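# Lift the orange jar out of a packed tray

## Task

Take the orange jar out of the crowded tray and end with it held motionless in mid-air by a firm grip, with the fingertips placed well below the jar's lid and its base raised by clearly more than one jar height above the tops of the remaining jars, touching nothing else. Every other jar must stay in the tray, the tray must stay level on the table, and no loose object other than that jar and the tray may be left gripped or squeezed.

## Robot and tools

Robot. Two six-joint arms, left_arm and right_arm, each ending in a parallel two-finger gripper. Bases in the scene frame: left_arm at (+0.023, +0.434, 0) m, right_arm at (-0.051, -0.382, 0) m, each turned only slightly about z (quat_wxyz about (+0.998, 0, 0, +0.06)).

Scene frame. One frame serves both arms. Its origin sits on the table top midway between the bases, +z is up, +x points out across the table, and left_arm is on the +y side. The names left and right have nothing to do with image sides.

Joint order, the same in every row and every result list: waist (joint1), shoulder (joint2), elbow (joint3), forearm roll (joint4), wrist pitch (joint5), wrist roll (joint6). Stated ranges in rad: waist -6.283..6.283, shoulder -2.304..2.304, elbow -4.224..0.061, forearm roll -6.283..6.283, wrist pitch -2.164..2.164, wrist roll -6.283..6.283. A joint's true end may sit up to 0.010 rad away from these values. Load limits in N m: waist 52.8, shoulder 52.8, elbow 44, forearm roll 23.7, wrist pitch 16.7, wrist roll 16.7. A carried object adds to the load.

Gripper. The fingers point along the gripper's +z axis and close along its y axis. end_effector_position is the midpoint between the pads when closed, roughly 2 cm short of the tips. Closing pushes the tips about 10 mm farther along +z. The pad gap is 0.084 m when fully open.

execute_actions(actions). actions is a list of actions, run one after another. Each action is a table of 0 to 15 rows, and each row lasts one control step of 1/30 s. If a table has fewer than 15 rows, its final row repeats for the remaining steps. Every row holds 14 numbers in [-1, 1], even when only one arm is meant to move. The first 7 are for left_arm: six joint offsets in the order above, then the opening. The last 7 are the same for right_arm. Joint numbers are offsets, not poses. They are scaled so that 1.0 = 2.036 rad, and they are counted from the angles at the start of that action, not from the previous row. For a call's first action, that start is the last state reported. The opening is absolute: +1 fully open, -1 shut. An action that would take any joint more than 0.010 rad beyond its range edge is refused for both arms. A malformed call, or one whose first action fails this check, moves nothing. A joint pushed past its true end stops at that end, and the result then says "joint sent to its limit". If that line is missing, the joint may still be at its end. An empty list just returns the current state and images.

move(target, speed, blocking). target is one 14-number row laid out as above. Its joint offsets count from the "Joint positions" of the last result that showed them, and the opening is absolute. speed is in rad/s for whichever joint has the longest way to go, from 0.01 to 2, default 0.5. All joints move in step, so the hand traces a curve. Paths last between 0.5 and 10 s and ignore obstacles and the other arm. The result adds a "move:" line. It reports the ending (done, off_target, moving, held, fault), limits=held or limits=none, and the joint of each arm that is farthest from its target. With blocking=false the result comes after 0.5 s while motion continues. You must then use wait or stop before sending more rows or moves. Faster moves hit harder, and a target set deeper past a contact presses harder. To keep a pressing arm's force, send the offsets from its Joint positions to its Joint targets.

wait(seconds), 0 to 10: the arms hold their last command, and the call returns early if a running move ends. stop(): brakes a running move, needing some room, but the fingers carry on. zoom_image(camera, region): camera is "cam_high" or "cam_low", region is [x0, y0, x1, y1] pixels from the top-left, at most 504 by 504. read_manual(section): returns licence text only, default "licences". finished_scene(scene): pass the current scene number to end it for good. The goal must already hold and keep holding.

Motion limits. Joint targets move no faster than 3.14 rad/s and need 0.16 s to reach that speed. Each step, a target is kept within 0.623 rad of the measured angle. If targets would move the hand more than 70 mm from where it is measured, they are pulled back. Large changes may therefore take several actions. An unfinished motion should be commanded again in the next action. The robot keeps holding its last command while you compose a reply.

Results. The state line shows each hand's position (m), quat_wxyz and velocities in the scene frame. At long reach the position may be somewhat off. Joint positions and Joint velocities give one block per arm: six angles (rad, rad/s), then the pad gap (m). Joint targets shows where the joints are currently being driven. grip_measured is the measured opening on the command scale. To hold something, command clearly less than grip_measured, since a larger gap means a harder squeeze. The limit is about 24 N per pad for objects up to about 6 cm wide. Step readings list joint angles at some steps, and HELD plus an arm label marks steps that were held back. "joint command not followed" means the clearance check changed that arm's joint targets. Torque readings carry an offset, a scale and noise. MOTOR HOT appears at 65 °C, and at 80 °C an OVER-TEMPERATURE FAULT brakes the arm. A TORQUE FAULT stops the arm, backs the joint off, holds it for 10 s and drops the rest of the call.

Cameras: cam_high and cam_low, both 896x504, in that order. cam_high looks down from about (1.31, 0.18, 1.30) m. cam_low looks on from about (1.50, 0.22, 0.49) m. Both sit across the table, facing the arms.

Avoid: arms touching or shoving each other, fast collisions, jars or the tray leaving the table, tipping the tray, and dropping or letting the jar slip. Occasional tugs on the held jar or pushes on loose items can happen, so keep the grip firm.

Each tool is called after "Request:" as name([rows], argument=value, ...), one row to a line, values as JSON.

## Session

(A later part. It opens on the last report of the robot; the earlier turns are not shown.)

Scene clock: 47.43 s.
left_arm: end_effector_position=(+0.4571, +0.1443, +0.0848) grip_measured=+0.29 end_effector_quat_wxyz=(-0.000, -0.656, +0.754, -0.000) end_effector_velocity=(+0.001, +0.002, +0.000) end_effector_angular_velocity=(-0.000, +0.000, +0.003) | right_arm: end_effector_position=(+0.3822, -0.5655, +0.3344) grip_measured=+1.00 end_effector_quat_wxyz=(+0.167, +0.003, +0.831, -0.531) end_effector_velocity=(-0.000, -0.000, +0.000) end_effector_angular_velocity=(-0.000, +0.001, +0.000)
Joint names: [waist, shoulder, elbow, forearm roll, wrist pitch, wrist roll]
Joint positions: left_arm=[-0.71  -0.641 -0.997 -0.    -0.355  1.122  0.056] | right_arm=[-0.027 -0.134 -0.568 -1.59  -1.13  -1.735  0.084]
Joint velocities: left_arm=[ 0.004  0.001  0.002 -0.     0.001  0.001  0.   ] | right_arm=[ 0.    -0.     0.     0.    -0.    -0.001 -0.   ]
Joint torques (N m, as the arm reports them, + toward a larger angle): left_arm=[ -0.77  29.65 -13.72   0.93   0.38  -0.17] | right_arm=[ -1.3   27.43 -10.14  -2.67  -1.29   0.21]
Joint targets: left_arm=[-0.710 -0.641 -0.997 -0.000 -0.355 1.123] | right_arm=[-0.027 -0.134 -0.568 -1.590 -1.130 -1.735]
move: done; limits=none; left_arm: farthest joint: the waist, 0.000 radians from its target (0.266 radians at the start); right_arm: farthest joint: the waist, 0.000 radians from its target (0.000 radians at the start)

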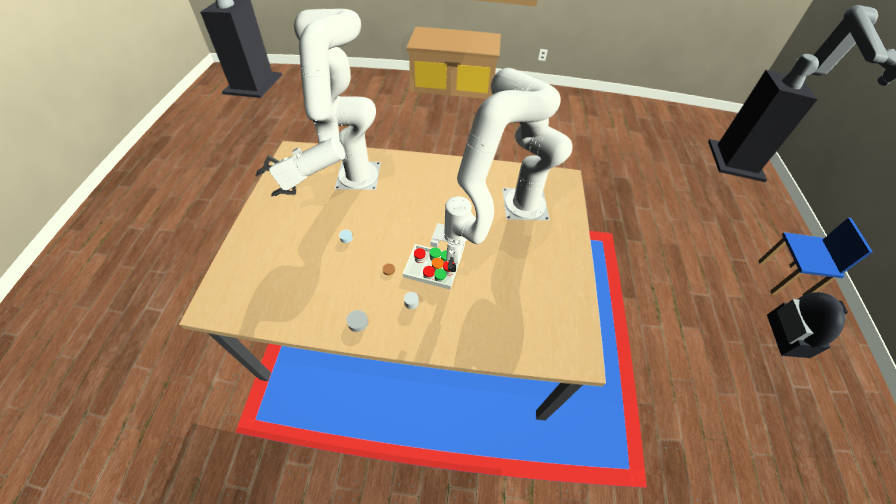

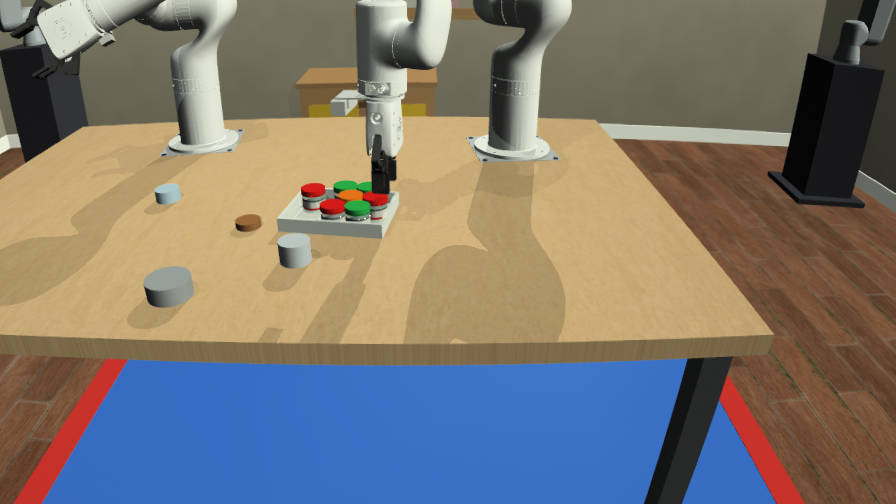

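Request:
move(target=[0.0022,-0.0381,-0.0028,0,0.0354,0.0022,0.3,0,0,0,0,0,0,1], speed=0.07)

Request:
move(target=[-0.0085,-0.0033,-0.0064,0,-0.0031,-0.0085,0.12,0,0,0,0,0,0,1], speed=0.03)

Request:
zoom_image(camera="cam_high", region=[385, 225, 485, 310])

Request:
zoom_image(camera="cam_low", region=[260, 150, 420, 260])

Scene clock: 57.77 s.
left_arm: end_effector_position=(+0.4567, +0.1474, +0.0461) grip_measured=+0.29 end_effector_quat_wxyz=(-0.000, -0.656, +0.754, -0.000) end_effector_velocity=(-0.000, +0.000, -0.002) end_effector_angular_velocity=(+0.000, +0.000, +0.001) | right_arm: end_effector_position=(+0.3822, -0.5655, +0.3344) grip_measured=+1.00 end_effector_quat_wxyz=(+0.167, +0.003, +0.831, -0.531) end_effector_velocity=(-0.000, -0.000, -0.000) end_effector_angular_velocity=(-0.000, +0.001, +0.000)
Joint names: [waist, shoulder, elbow, forearm roll, wrist pitch, wrist roll]
Joint positions: left_arm=[-0.706 -0.719 -1.002 -0.    -0.283  1.127  0.056] | right_arm=[-0.027 -0.134 -0.568 -1.59  -1.13  -1.735  0.084]
Joint velocities: left_arm=[ 0.001 -0.003 -0.     0.     0.003  0.     0.   ] | right_arm=[ 0.     0.     0.     0.    -0.    -0.001  0.   ]
Joint torques (N m, as the arm reports them, + toward a larger angle): left_arm=[  2.27  27.64 -12.49   0.84   0.36  -0.09] | right_arm=[ -0.98  26.96 -10.66  -3.01  -1.11   0.19]
Joint targets: left_arm=[-0.706 -0.719 -1.002 -0.000 -0.283 1.127] | right_arm=[-0.027 -0.134 -0.568 -1.590 -1.130 -1.735]
move: done; limits=none; left_arm: farthest joint: the wrist pitch, 0.001 radians from its target (0.072 radians at the start); right_arm: farthest joint: the waist, 0.000 radians from its target (0.000 radians at the start)

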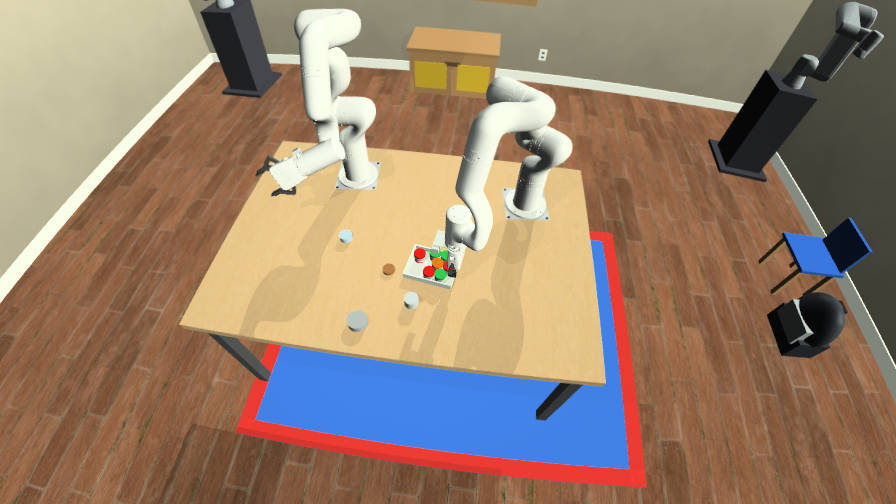

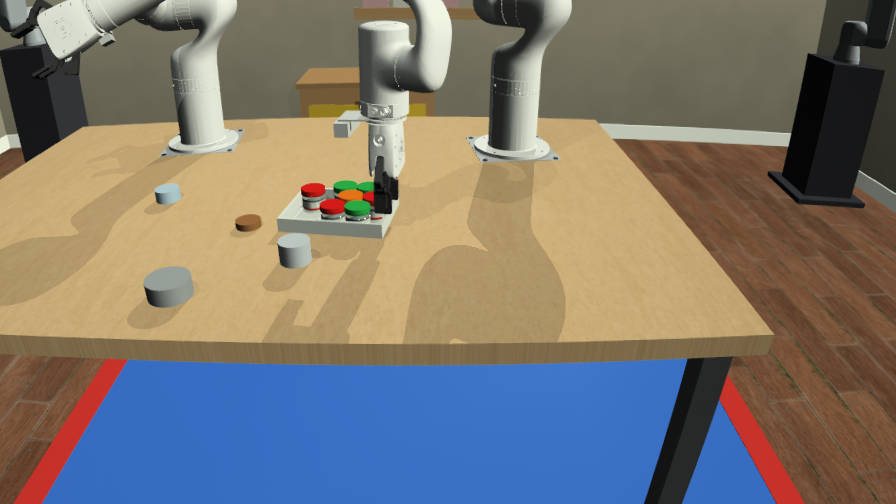

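Scene clock: 58.63 s.
left_arm: end_effector_position=(+0.4552, +0.1377, +0.0460) grip_measured=+0.11 end_effector_quat_wxyz=(-0.000, -0.656, +0.754, -0.000) end_effector_velocity=(+0.000, -0.000, +0.000) end_effector_angular_velocity=(+0.000, -0.000, +0.000) | right_arm: end_effector_position=(+0.3822, -0.5655, +0.3344) grip_measured=+1.00 end_effector_quat_wxyz=(+0.167, +0.003, +0.831, -0.531) end_effector_velocity=(+0.000, +0.000, +0.000) end_effector_angular_velocity=(+0.000, -0.001, -0.000)
Joint names: [waist, shoulder, elbow, forearm roll, wrist pitch, wrist roll]
Joint positions: left_arm=[-0.723 -0.725 -1.015 -0.    -0.29   1.11   0.049] | right_arm=[-0.027 -0.134 -0.568 -1.59  -1.13  -1.735  0.084]
Joint velocities: left_arm=[-0.001 -0.001 -0.001  0.001 -0.001 -0.002 -0.   ] | right_arm=[-0.    -0.    -0.    -0.     0.     0.001 -0.   ]
Joint torques (N m, as the arm reports them, + toward a larger angle): left_arm=[  1.11  30.64 -13.15   1.18   0.41  -0.32] | right_arm=[ -1.46  25.34 -10.84  -2.54  -1.21   0.24]
Joint targets: left_arm=[-0.723 -0.725 -1.016 -0.000 -0.290 1.110] | right_arm=[-0.027 -0.134 -0.568 -1.590 -1.130 -1.735]
move: done; limits=none; left_arm: farthest joint: the waist, 0.000 radians from its target (0.017 radians at the start); right_arm: farthest joint: the waist, 0.000 radians from its target (0.000 radians at the start)

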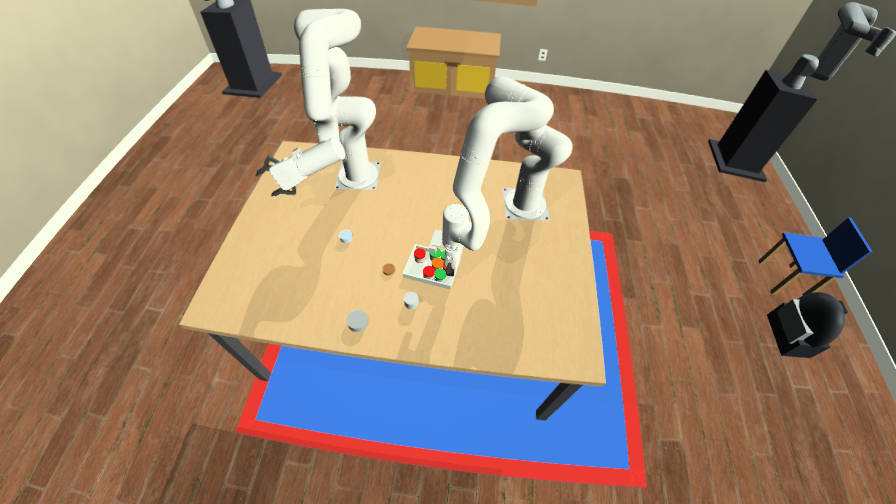

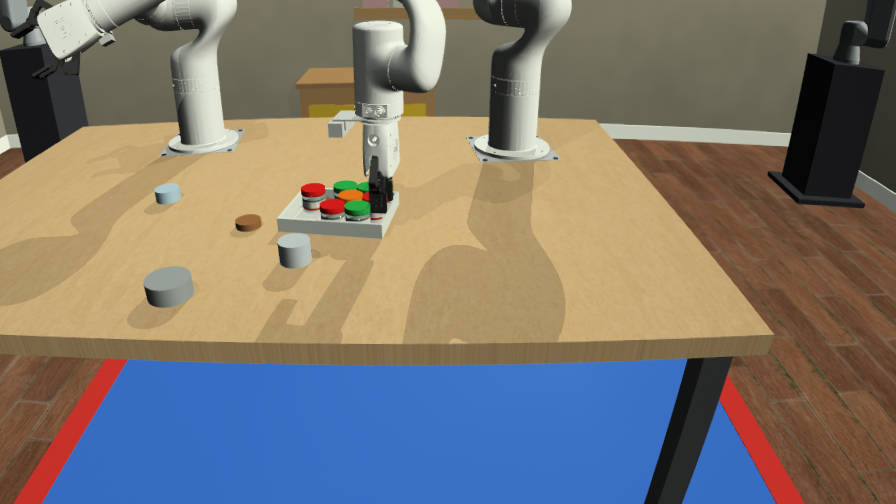

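Region (385, 225, 485, 310) of cam_high's 896x504 image, scaled by 5.040, with more detail than that image has; it fills the top 428 rows of this view, and the rest is white.

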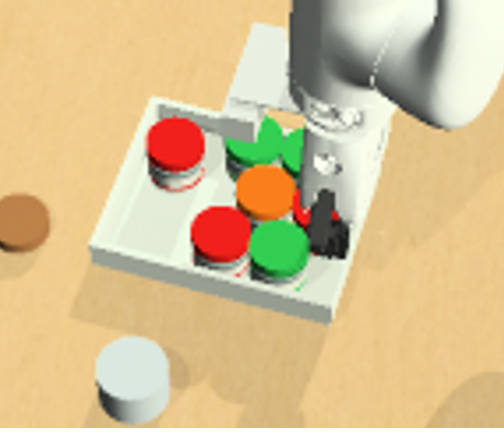

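Region (260, 150, 420, 260) of cam_low's 896x504 image, scaled by 3.150, with more detail than that image has; it fills the top 346 rows of this view, and the rest is white.

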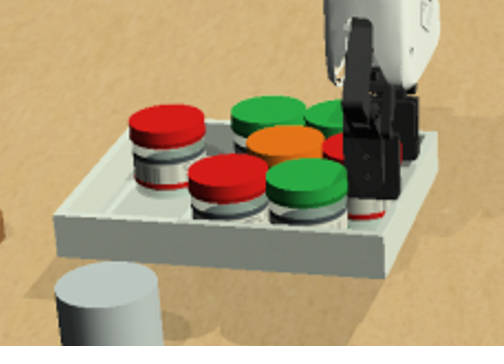

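Request:
move(target=[0,0,0,0,0,0,-1,0,0,0,0,0,0,1])

Request:
move(target=[0,0.0593,0.0078,0,-0.0516,0,-1,0,0,0,0,0,0,1], speed=0.12)

Request:
move(target=[-0.0787,-0.0875,-0.1546,0,-0.0671,-0.0787,-1,0,0,0,0,0,0,1], speed=0.3)

Request:
zoom_image(camera="cam_low", region=[260, 150, 420, 260])

Scene clock: 70.80 s.
left_arm: end_effector_position=(+0.4553, +0.1376, +0.0461) grip_measured=+0.02 end_effector_quat_wxyz=(+0.000, -0.656, +0.754, -0.000) end_effector_velocity=(-0.000, -0.000, -0.000) end_effector_angular_velocity=(-0.000, +0.000, +0.000) | right_arm: end_effector_position=(+0.3822, -0.5655, +0.3344) grip_measured=+1.00 end_effector_quat_wxyz=(+0.167, +0.003, +0.831, -0.531) end_effector_velocity=(+0.000, +0.000, -0.000) end_effector_angular_velocity=(+0.001, -0.000, +0.000)
Joint names: [waist, shoulder, elbow, forearm roll, wrist pitch, wrist roll]
Joint positions: left_arm=[-0.723 -0.725 -1.015 -0.    -0.29   1.11   0.045] | right_arm=[-0.027 -0.134 -0.568 -1.59  -1.13  -1.735  0.084]
Joint velocities: left_arm=[-0.    -0.     0.    -0.     0.    -0.001  0.   ] | right_arm=[-0.    -0.    -0.     0.     0.001  0.     0.   ]
Joint torques (N m, as the arm reports them, + toward a larger angle): left_arm=[  2.05  29.67 -10.89   0.98   0.18  -0.06] | right_arm=[ -1.4   25.57 -10.58  -2.92  -1.17   0.24]
Joint targets: left_arm=[-0.723 -0.725 -1.015 -0.000 -0.290 1.110] | right_arm=[-0.027 -0.134 -0.568 -1.590 -1.130 -1.735]
move: done; limits=none; left_arm: farthest joint: the waist, 0.000 radians from its target (0.000 radians at the start); right_arm: farthest joint: the waist, 0.000 radians from its target (0.000 radians at the start)

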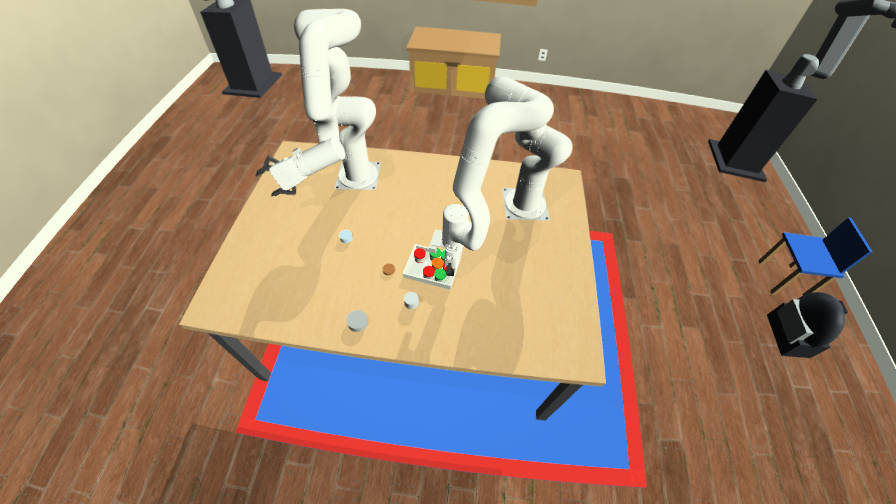

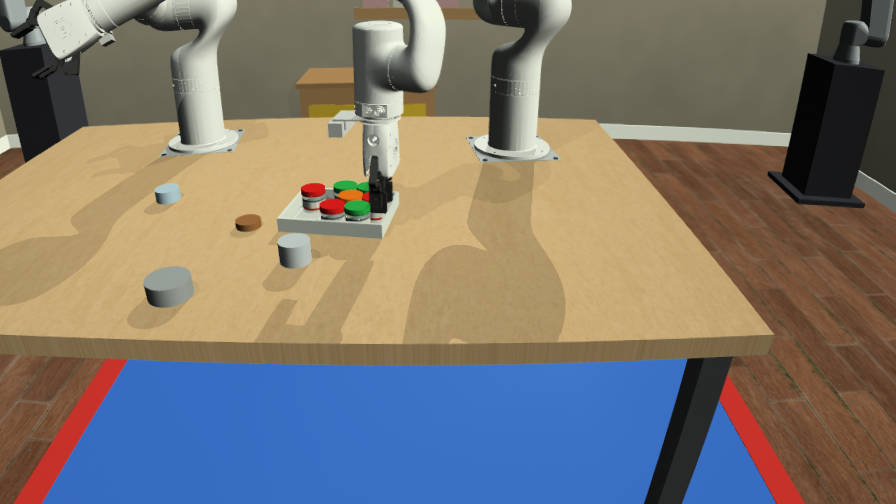

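Scene clock: 72.23 s.
left_arm: end_effector_position=(+0.4550, +0.1378, +0.1047) grip_measured=+0.02 end_effector_quat_wxyz=(-0.000, -0.656, +0.754, -0.000) end_effector_velocity=(+0.000, -0.000, +0.002) end_effector_angular_velocity=(-0.000, -0.001, -0.001) | right_arm: end_effector_position=(+0.3822, -0.5655, +0.3344) grip_measured=+1.00 end_effector_quat_wxyz=(+0.167, +0.003, +0.831, -0.531) end_effector_velocity=(-0.000, -0.000, -0.000) end_effector_angular_velocity=(+0.000, -0.000, -0.000)
Joint names: [waist, shoulder, elbow, forearm roll, wrist pitch, wrist roll]
Joint positions: left_arm=[-0.723 -0.605 -1.    -0.    -0.394  1.11   0.045] | right_arm=[-0.027 -0.134 -0.568 -1.59  -1.13  -1.735  0.084]
Joint velocities: left_arm=[-0.001  0.003 -0.     0.001 -0.002 -0.001 -0.   ] | right_arm=[ 0.    -0.     0.    -0.    -0.     0.001 -0.   ]
Joint torques (N m, as the arm reports them, + toward a larger angle): left_arm=[  3.24  28.88 -14.53   1.56   0.42  -0.16] | right_arm=[ -1.6   26.3  -10.72  -3.13  -1.09   0.21]
Joint targets: left_arm=[-0.723 -0.605 -1.000 -0.000 -0.395 1.110] | right_arm=[-0.027 -0.134 -0.568 -1.590 -1.130 -1.735]
move: done; limits=none; left_arm: farthest joint: the shoulder, 0.001 radians from its target (0.121 radians at the start); right_arm: farthest joint: the waist, 0.000 radians from its target (0.000 radians at the start)

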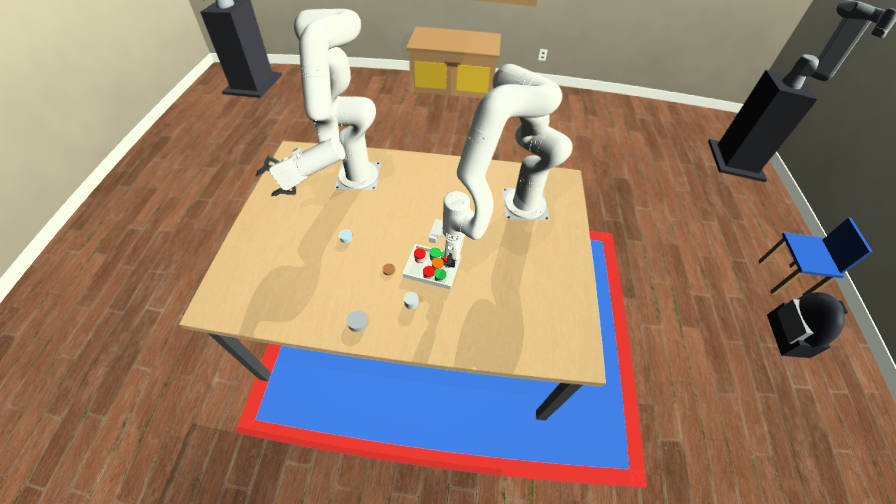

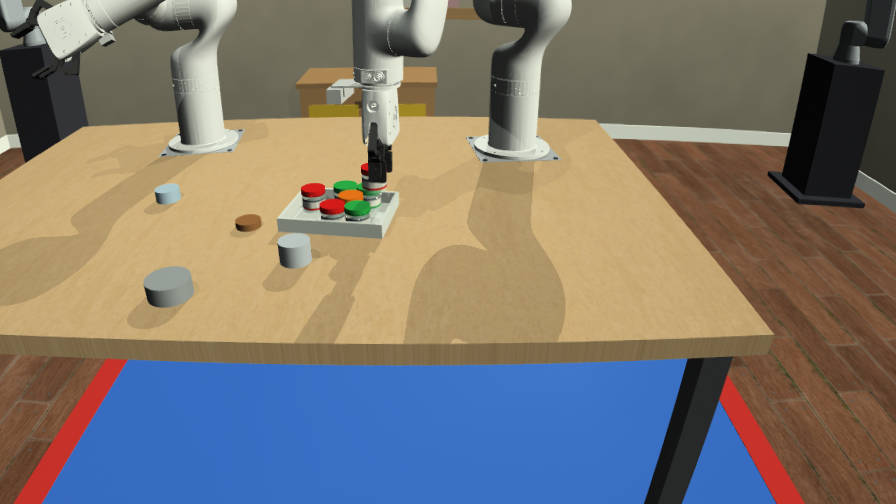

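Scene clock: 73.83 s.
left_arm: end_effector_position=(+0.4719, +0.0065, +0.1047) grip_measured=+0.02 end_effector_quat_wxyz=(-0.000, -0.656, +0.754, -0.000) end_effector_velocity=(+0.000, -0.001, -0.000) end_effector_angular_velocity=(+0.000, -0.001, -0.002) | right_arm: end_effector_position=(+0.3822, -0.5655, +0.3344) grip_measured=+1.00 end_effector_quat_wxyz=(+0.167, +0.003, +0.831, -0.531) end_effector_velocity=(-0.000, +0.000, +0.000) end_effector_angular_velocity=(+0.000, -0.000, +0.000)
Joint names: [waist, shoulder, elbow, forearm roll, wrist pitch, wrist roll]
Joint positions: left_arm=[-0.883 -0.783 -1.314 -0.    -0.531  0.95   0.045] | right_arm=[-0.027 -0.134 -0.568 -1.59  -1.13  -1.735  0.084]
Joint velocities: left_arm=[-0.002 -0.002 -0.003  0.001 -0.001 -0.001  0.   ] | right_arm=[-0.  0.  0. -0.  0. -0. -0.]
Joint torques (N m, as the arm reports them, + toward a larger angle): left_arm=[  0.62  36.16 -16.65   0.86   0.32  -0.05] | right_arm=[ -2.01  26.57 -10.71  -3.21  -1.16   0.26]
Joint targets: left_arm=[-0.883 -0.783 -1.314 -0.000 -0.531 0.950] | right_arm=[-0.027 -0.134 -0.568 -1.590 -1.130 -1.735]
move: done; limits=none; left_arm: farthest joint: the elbow, 0.001 radians from its target (0.315 radians at the start); right_arm: farthest joint: the waist, 0.000 radians from its target (0.000 radians at the start)

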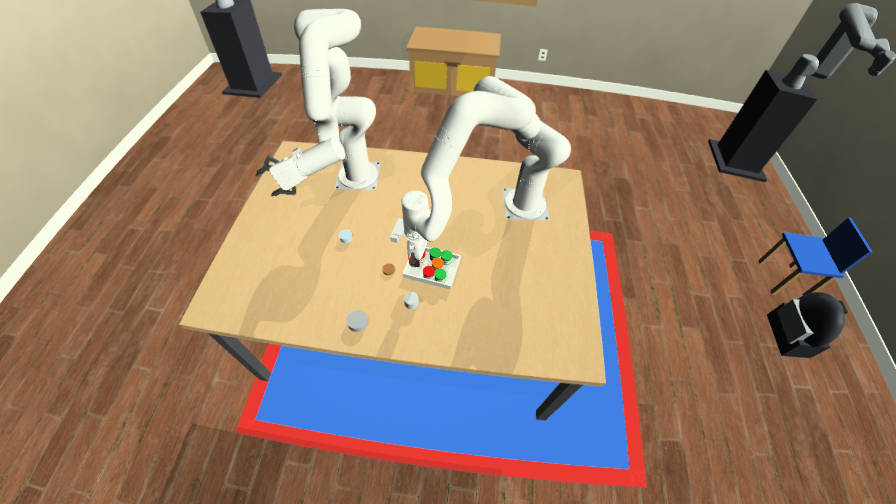

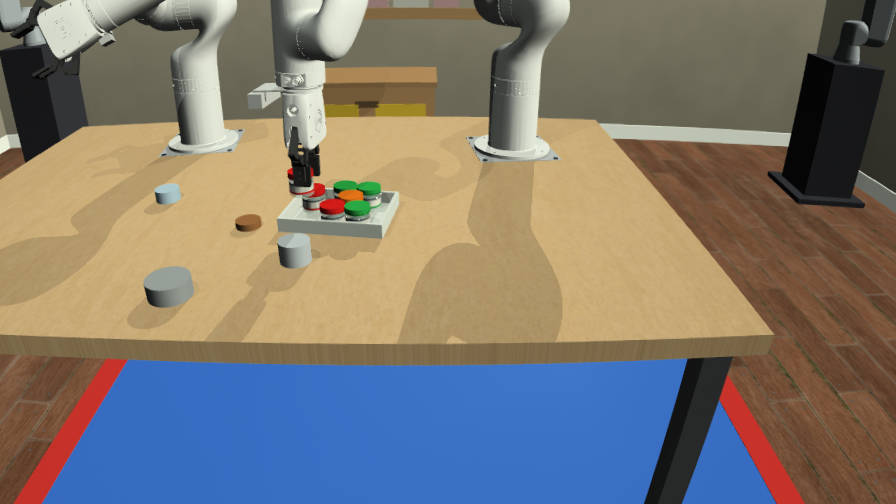

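Region (260, 150, 420, 260) of cam_low's 896x504 image, scaled by 3.150, with more detail than that image has; it fills the top 346 rows of this view, and the rest is white.

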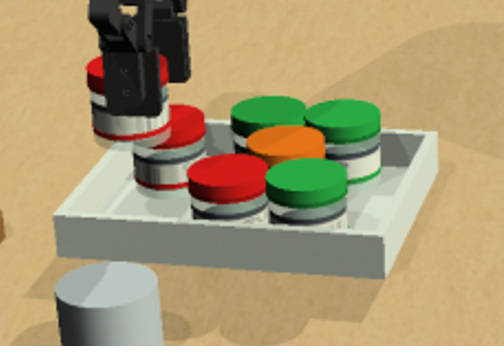

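Request:
move(target=[0,-0.0488,-0.0068,0,0.0419,0,-1,0,0,0,0,0,0,1], speed=0.08)

Request:
zoom_image(camera="cam_low", region=[260, 150, 420, 260])

Scene clock: 78.00 s.
left_arm: end_effector_position=(+0.4719, +0.0065, +0.0478) grip_measured=+0.02 end_effector_quat_wxyz=(-0.000, -0.656, +0.754, -0.000) end_effector_velocity=(+0.000, +0.001, -0.002) end_effector_angular_velocity=(+0.001, +0.001, +0.001) | right_arm: end_effector_position=(+0.3822, -0.5655, +0.3344) grip_measured=+1.00 end_effector_quat_wxyz=(+0.167, +0.003, +0.831, -0.531) end_effector_velocity=(-0.000, -0.000, +0.000) end_effector_angular_velocity=(-0.000, -0.000, -0.000)
Joint names: [waist, shoulder, elbow, forearm roll, wrist pitch, wrist roll]
Joint positions: left_arm=[-0.883 -0.882 -1.328 -0.    -0.446  0.95   0.045] | right_arm=[-0.027 -0.134 -0.568 -1.59  -1.13  -1.735  0.084]
Joint velocities: left_arm=[ 0.001 -0.003 -0.    -0.     0.002  0.    -0.   ] | right_arm=[ 0.  0.  0.  0. -0.  0. -0.]
Joint torques (N m, as the arm reports them, + toward a larger angle): left_arm=[ -0.6   35.05 -14.95   1.01   0.32  -0.23] | right_arm=[ -1.84  24.82 -10.71  -2.48  -1.14   0.13]
Joint targets: left_arm=[-0.883 -0.882 -1.328 -0.000 -0.446 0.950] | right_arm=[-0.027 -0.134 -0.568 -1.590 -1.130 -1.735]
move: done; limits=none; left_arm: farthest joint: the shoulder, 0.001 radians from its target (0.099 radians at the start); right_arm: farthest joint: the waist, 0.000 radians from its target (0.000 radians at the start)

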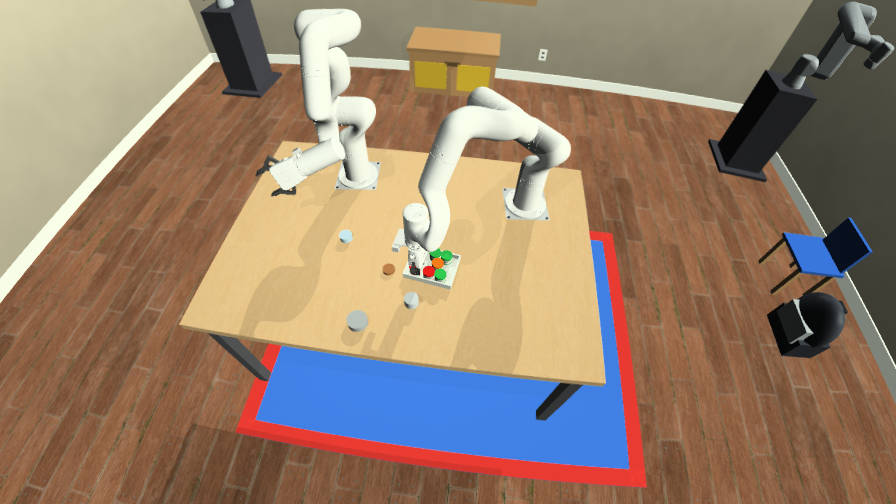

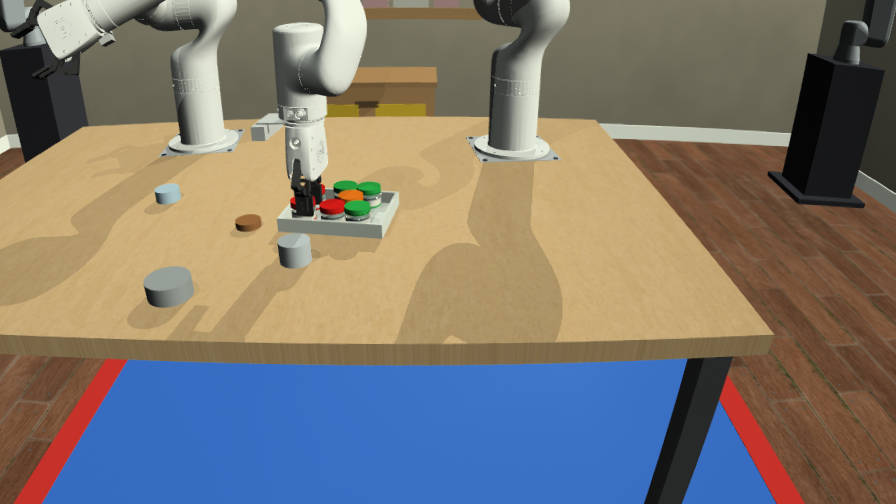

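Region (260, 150, 420, 260) of cam_low's 896x504 image, scaled by 3.150, with more detail than that image has; it fills the top 346 rows of this view, and the rest is white.

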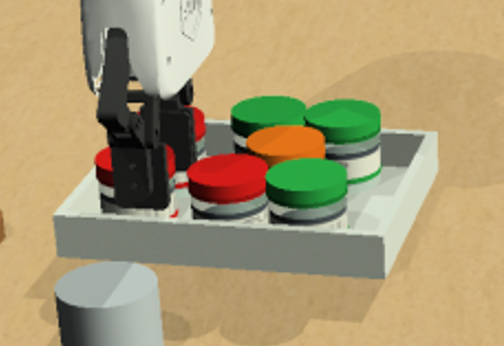

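Request:
move(target=[0,0,0,0,0,0,0.15,0,0,0,0,0,0,1])

Request:
move(target=[0,0.03,0.0052,0,-0.0248,0,0.15,0,0,0,0,0,0,1], speed=0.12)

Request:
move(target=[0.0324,0.0539,0.1111,0,0.0572,0.8035,0.8,0,0,0,0,0,0,1], speed=1.2)

Request:
zoom_image(camera="cam_low", region=[260, 150, 420, 260])

Request:
zoom_image(camera="cam_high", region=[385, 225, 485, 310])

Scene clock: 86.87 s.
left_arm: end_effector_position=(+0.4719, +0.0065, +0.0478) grip_measured=+0.14 end_effector_quat_wxyz=(-0.000, -0.656, +0.754, -0.000) end_effector_velocity=(-0.001, -0.001, -0.000) end_effector_angular_velocity=(+0.000, -0.000, -0.003) | right_arm: end_effector_position=(+0.3822, -0.5655, +0.3344) grip_measured=+1.00 end_effector_quat_wxyz=(+0.167, +0.003, +0.831, -0.531) end_effector_velocity=(-0.000, +0.000, -0.000) end_effector_angular_velocity=(+0.000, +0.001, +0.000)
Joint names: [waist, shoulder, elbow, forearm roll, wrist pitch, wrist roll]
Joint positions: left_arm=[-0.883 -0.882 -1.328 -0.    -0.446  0.95   0.05 ] | right_arm=[-0.027 -0.134 -0.568 -1.59  -1.13  -1.735  0.084]
Joint velocities: left_arm=[-0.002  0.     0.     0.001 -0.     0.001  0.   ] | right_arm=[-0. -0.  0. -0.  0. -0. -0.]
Joint torques (N m, as the arm reports them, + toward a larger angle): left_arm=[  0.16  35.69 -15.61   1.31   0.47  -0.11] | right_arm=[ -0.76  26.94 -10.49  -2.9   -1.14   0.11]
Joint targets: left_arm=[-0.883 -0.882 -1.328 -0.000 -0.446 0.950] | right_arm=[-0.027 -0.134 -0.568 -1.590 -1.130 -1.735]
move: done; limits=none; left_arm: farthest joint: the waist, 0.000 radians from its target (0.000 radians at the start); right_arm: farthest joint: the waist, 0.000 radians from its target (0.000 radians at the start)

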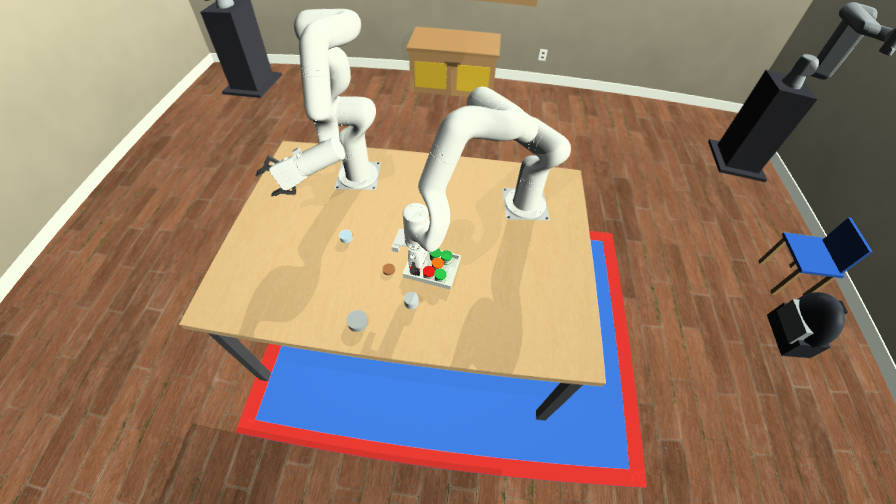

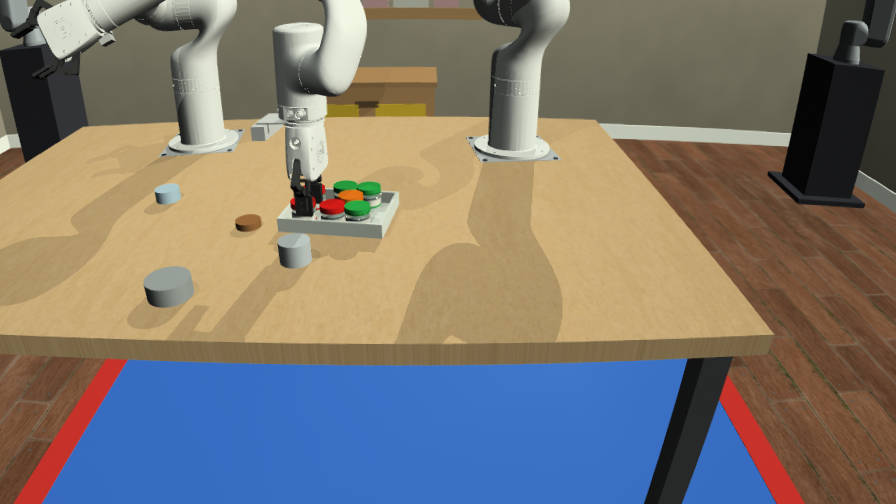

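Scene clock: 87.80 s.
left_arm: end_effector_position=(+0.4719, +0.0065, +0.0820) grip_measured=+0.14 end_effector_quat_wxyz=(-0.000, -0.656, +0.754, +0.000) end_effector_velocity=(+0.000, -0.000, +0.002) end_effector_angular_velocity=(-0.001, -0.001, -0.001) | right_arm: end_effector_position=(+0.3822, -0.5655, +0.3344) grip_measured=+1.00 end_effector_quat_wxyz=(+0.167, +0.003, +0.831, -0.531) end_effector_velocity=(+0.000, +0.000, +0.000) end_effector_angular_velocity=(-0.000, +0.000, +0.000)
Joint names: [waist, shoulder, elbow, forearm roll, wrist pitch, wrist roll]
Joint positions: left_arm=[-0.883 -0.821 -1.317 -0.    -0.496  0.95   0.05 ] | right_arm=[-0.027 -0.134 -0.568 -1.59  -1.13  -1.735  0.084]
Joint velocities: left_arm=[ 0.     0.003  0.    -0.    -0.002  0.001 -0.   ] | right_arm=[ 0.     0.    -0.    -0.    -0.    -0.001 -0.   ]
Joint torques (N m, as the arm reports them, + toward a larger angle): left_arm=[  0.06  34.33 -16.14   1.43   0.38  -0.01] | right_arm=[ -2.22  27.64 -11.01  -3.08  -1.11   0.27]
Joint targets: left_arm=[-0.883 -0.821 -1.317 -0.000 -0.496 0.950] | right_arm=[-0.027 -0.134 -0.568 -1.590 -1.130 -1.735]
move: done; limits=none; left_arm: farthest joint: the waist, 0.000 radians from its target (0.000 radians at the start); right_arm: farthest joint: the waist, 0.000 radians from its target (0.000 radians at the start)

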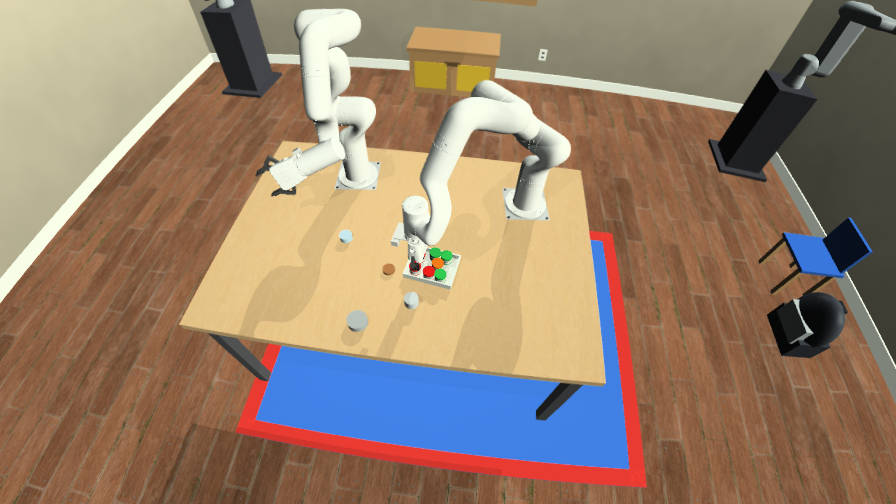

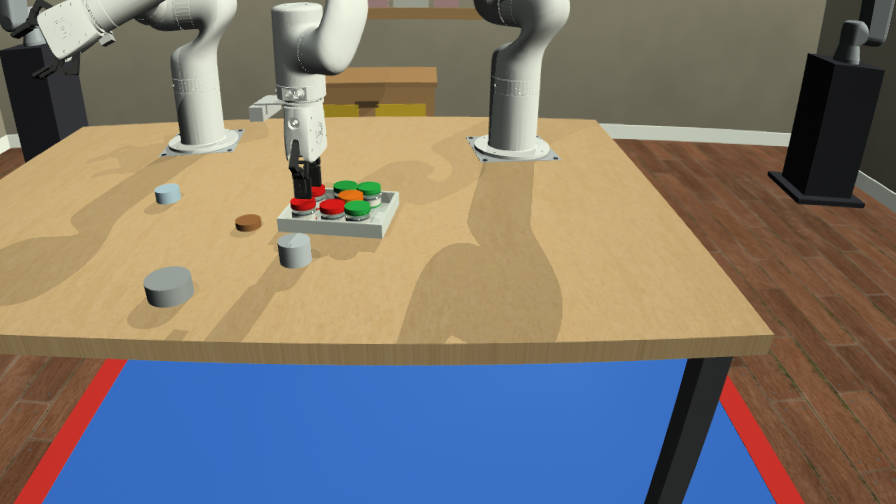

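Scene clock: 90.00 s.
left_arm: end_effector_position=(+0.4466, +0.0808, +0.0748) grip_measured=+0.80 end_effector_quat_wxyz=(-0.000, +0.069, +0.998, -0.000) end_effector_velocity=(-0.000, -0.000, +0.000) end_effector_angular_velocity=(-0.001, -0.000, -0.002) | right_arm: end_effector_position=(+0.3822, -0.5655, +0.3344) grip_measured=+1.00 end_effector_quat_wxyz=(+0.167, +0.003, +0.831, -0.531) end_effector_velocity=(-0.000, +0.000, -0.000) end_effector_angular_velocity=(+0.000, +0.001, +0.001)
Joint names: [waist, shoulder, elbow, forearm roll, wrist pitch, wrist roll]
Joint positions: left_arm=[-0.817 -0.711 -1.091 -0.    -0.38   2.585  0.077] | right_arm=[-0.027 -0.134 -0.568 -1.59  -1.13  -1.735  0.084]
Joint velocities: left_arm=[ 0.     0.001  0.    -0.001  0.     0.003 -0.   ] | right_arm=[-0.     0.     0.    -0.     0.001 -0.001 -0.   ]
Joint torques (N m, as the arm reports them, + toward a larger angle): left_arm=[  1.08  30.3  -14.     0.76   0.23  -0.13] | right_arm=[ -1.72  25.66 -10.99  -2.62  -1.25   0.13]
Joint targets: left_arm=[-0.817 -0.711 -1.091 -0.000 -0.380 2.585] | right_arm=[-0.027 -0.134 -0.568 -1.590 -1.130 -1.735]
move: done; limits=none; left_arm: farthest joint: the wrist roll, 0.001 radians from its target (1.636 radians at the start); right_arm: farthest joint: the waist, 0.000 radians from its target (0.000 radians at the start)

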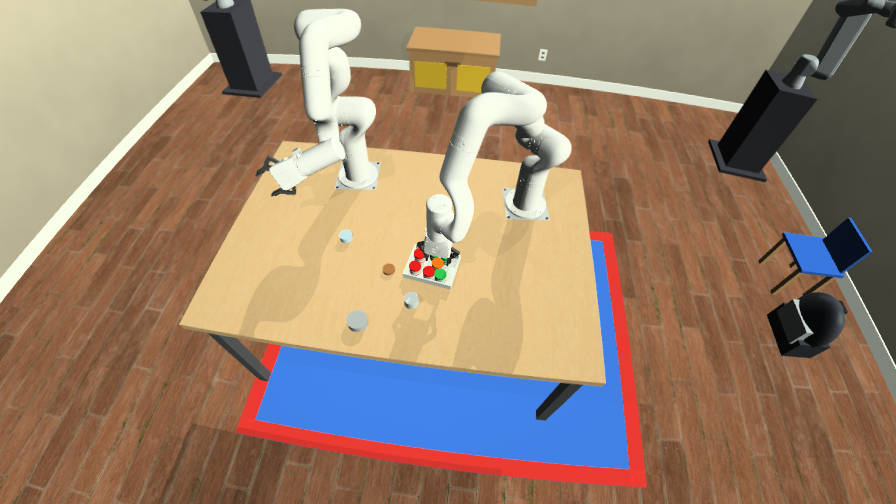

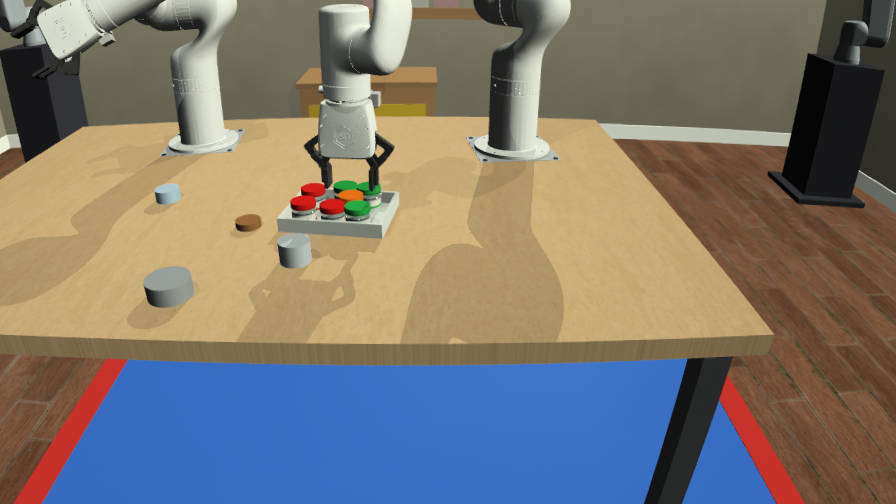

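Region (260, 150, 420, 260) of cam_low's 896x504 image, scaled by 3.150, with more detail than that image has; it fills the top 346 rows of this view, and the rest is white.

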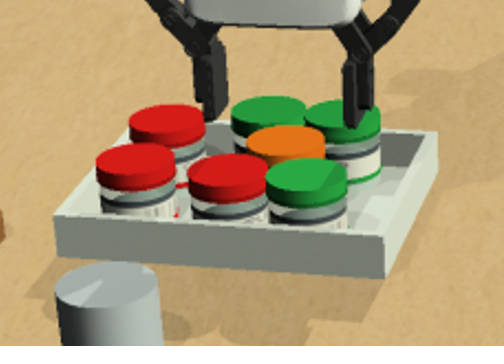

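Region (385, 225, 485, 310) of cam_high's 896x504 image, scaled by 5.040, with more detail than that image has; it fills the top 428 rows of this view, and the rest is white.

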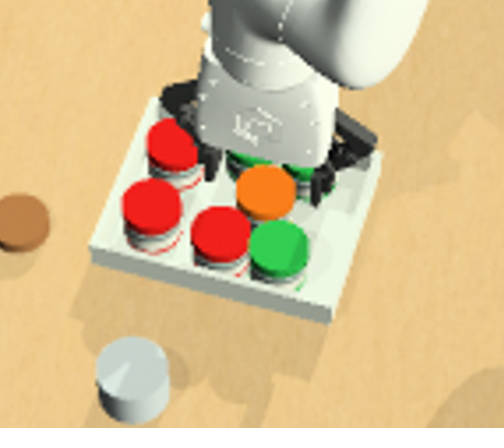

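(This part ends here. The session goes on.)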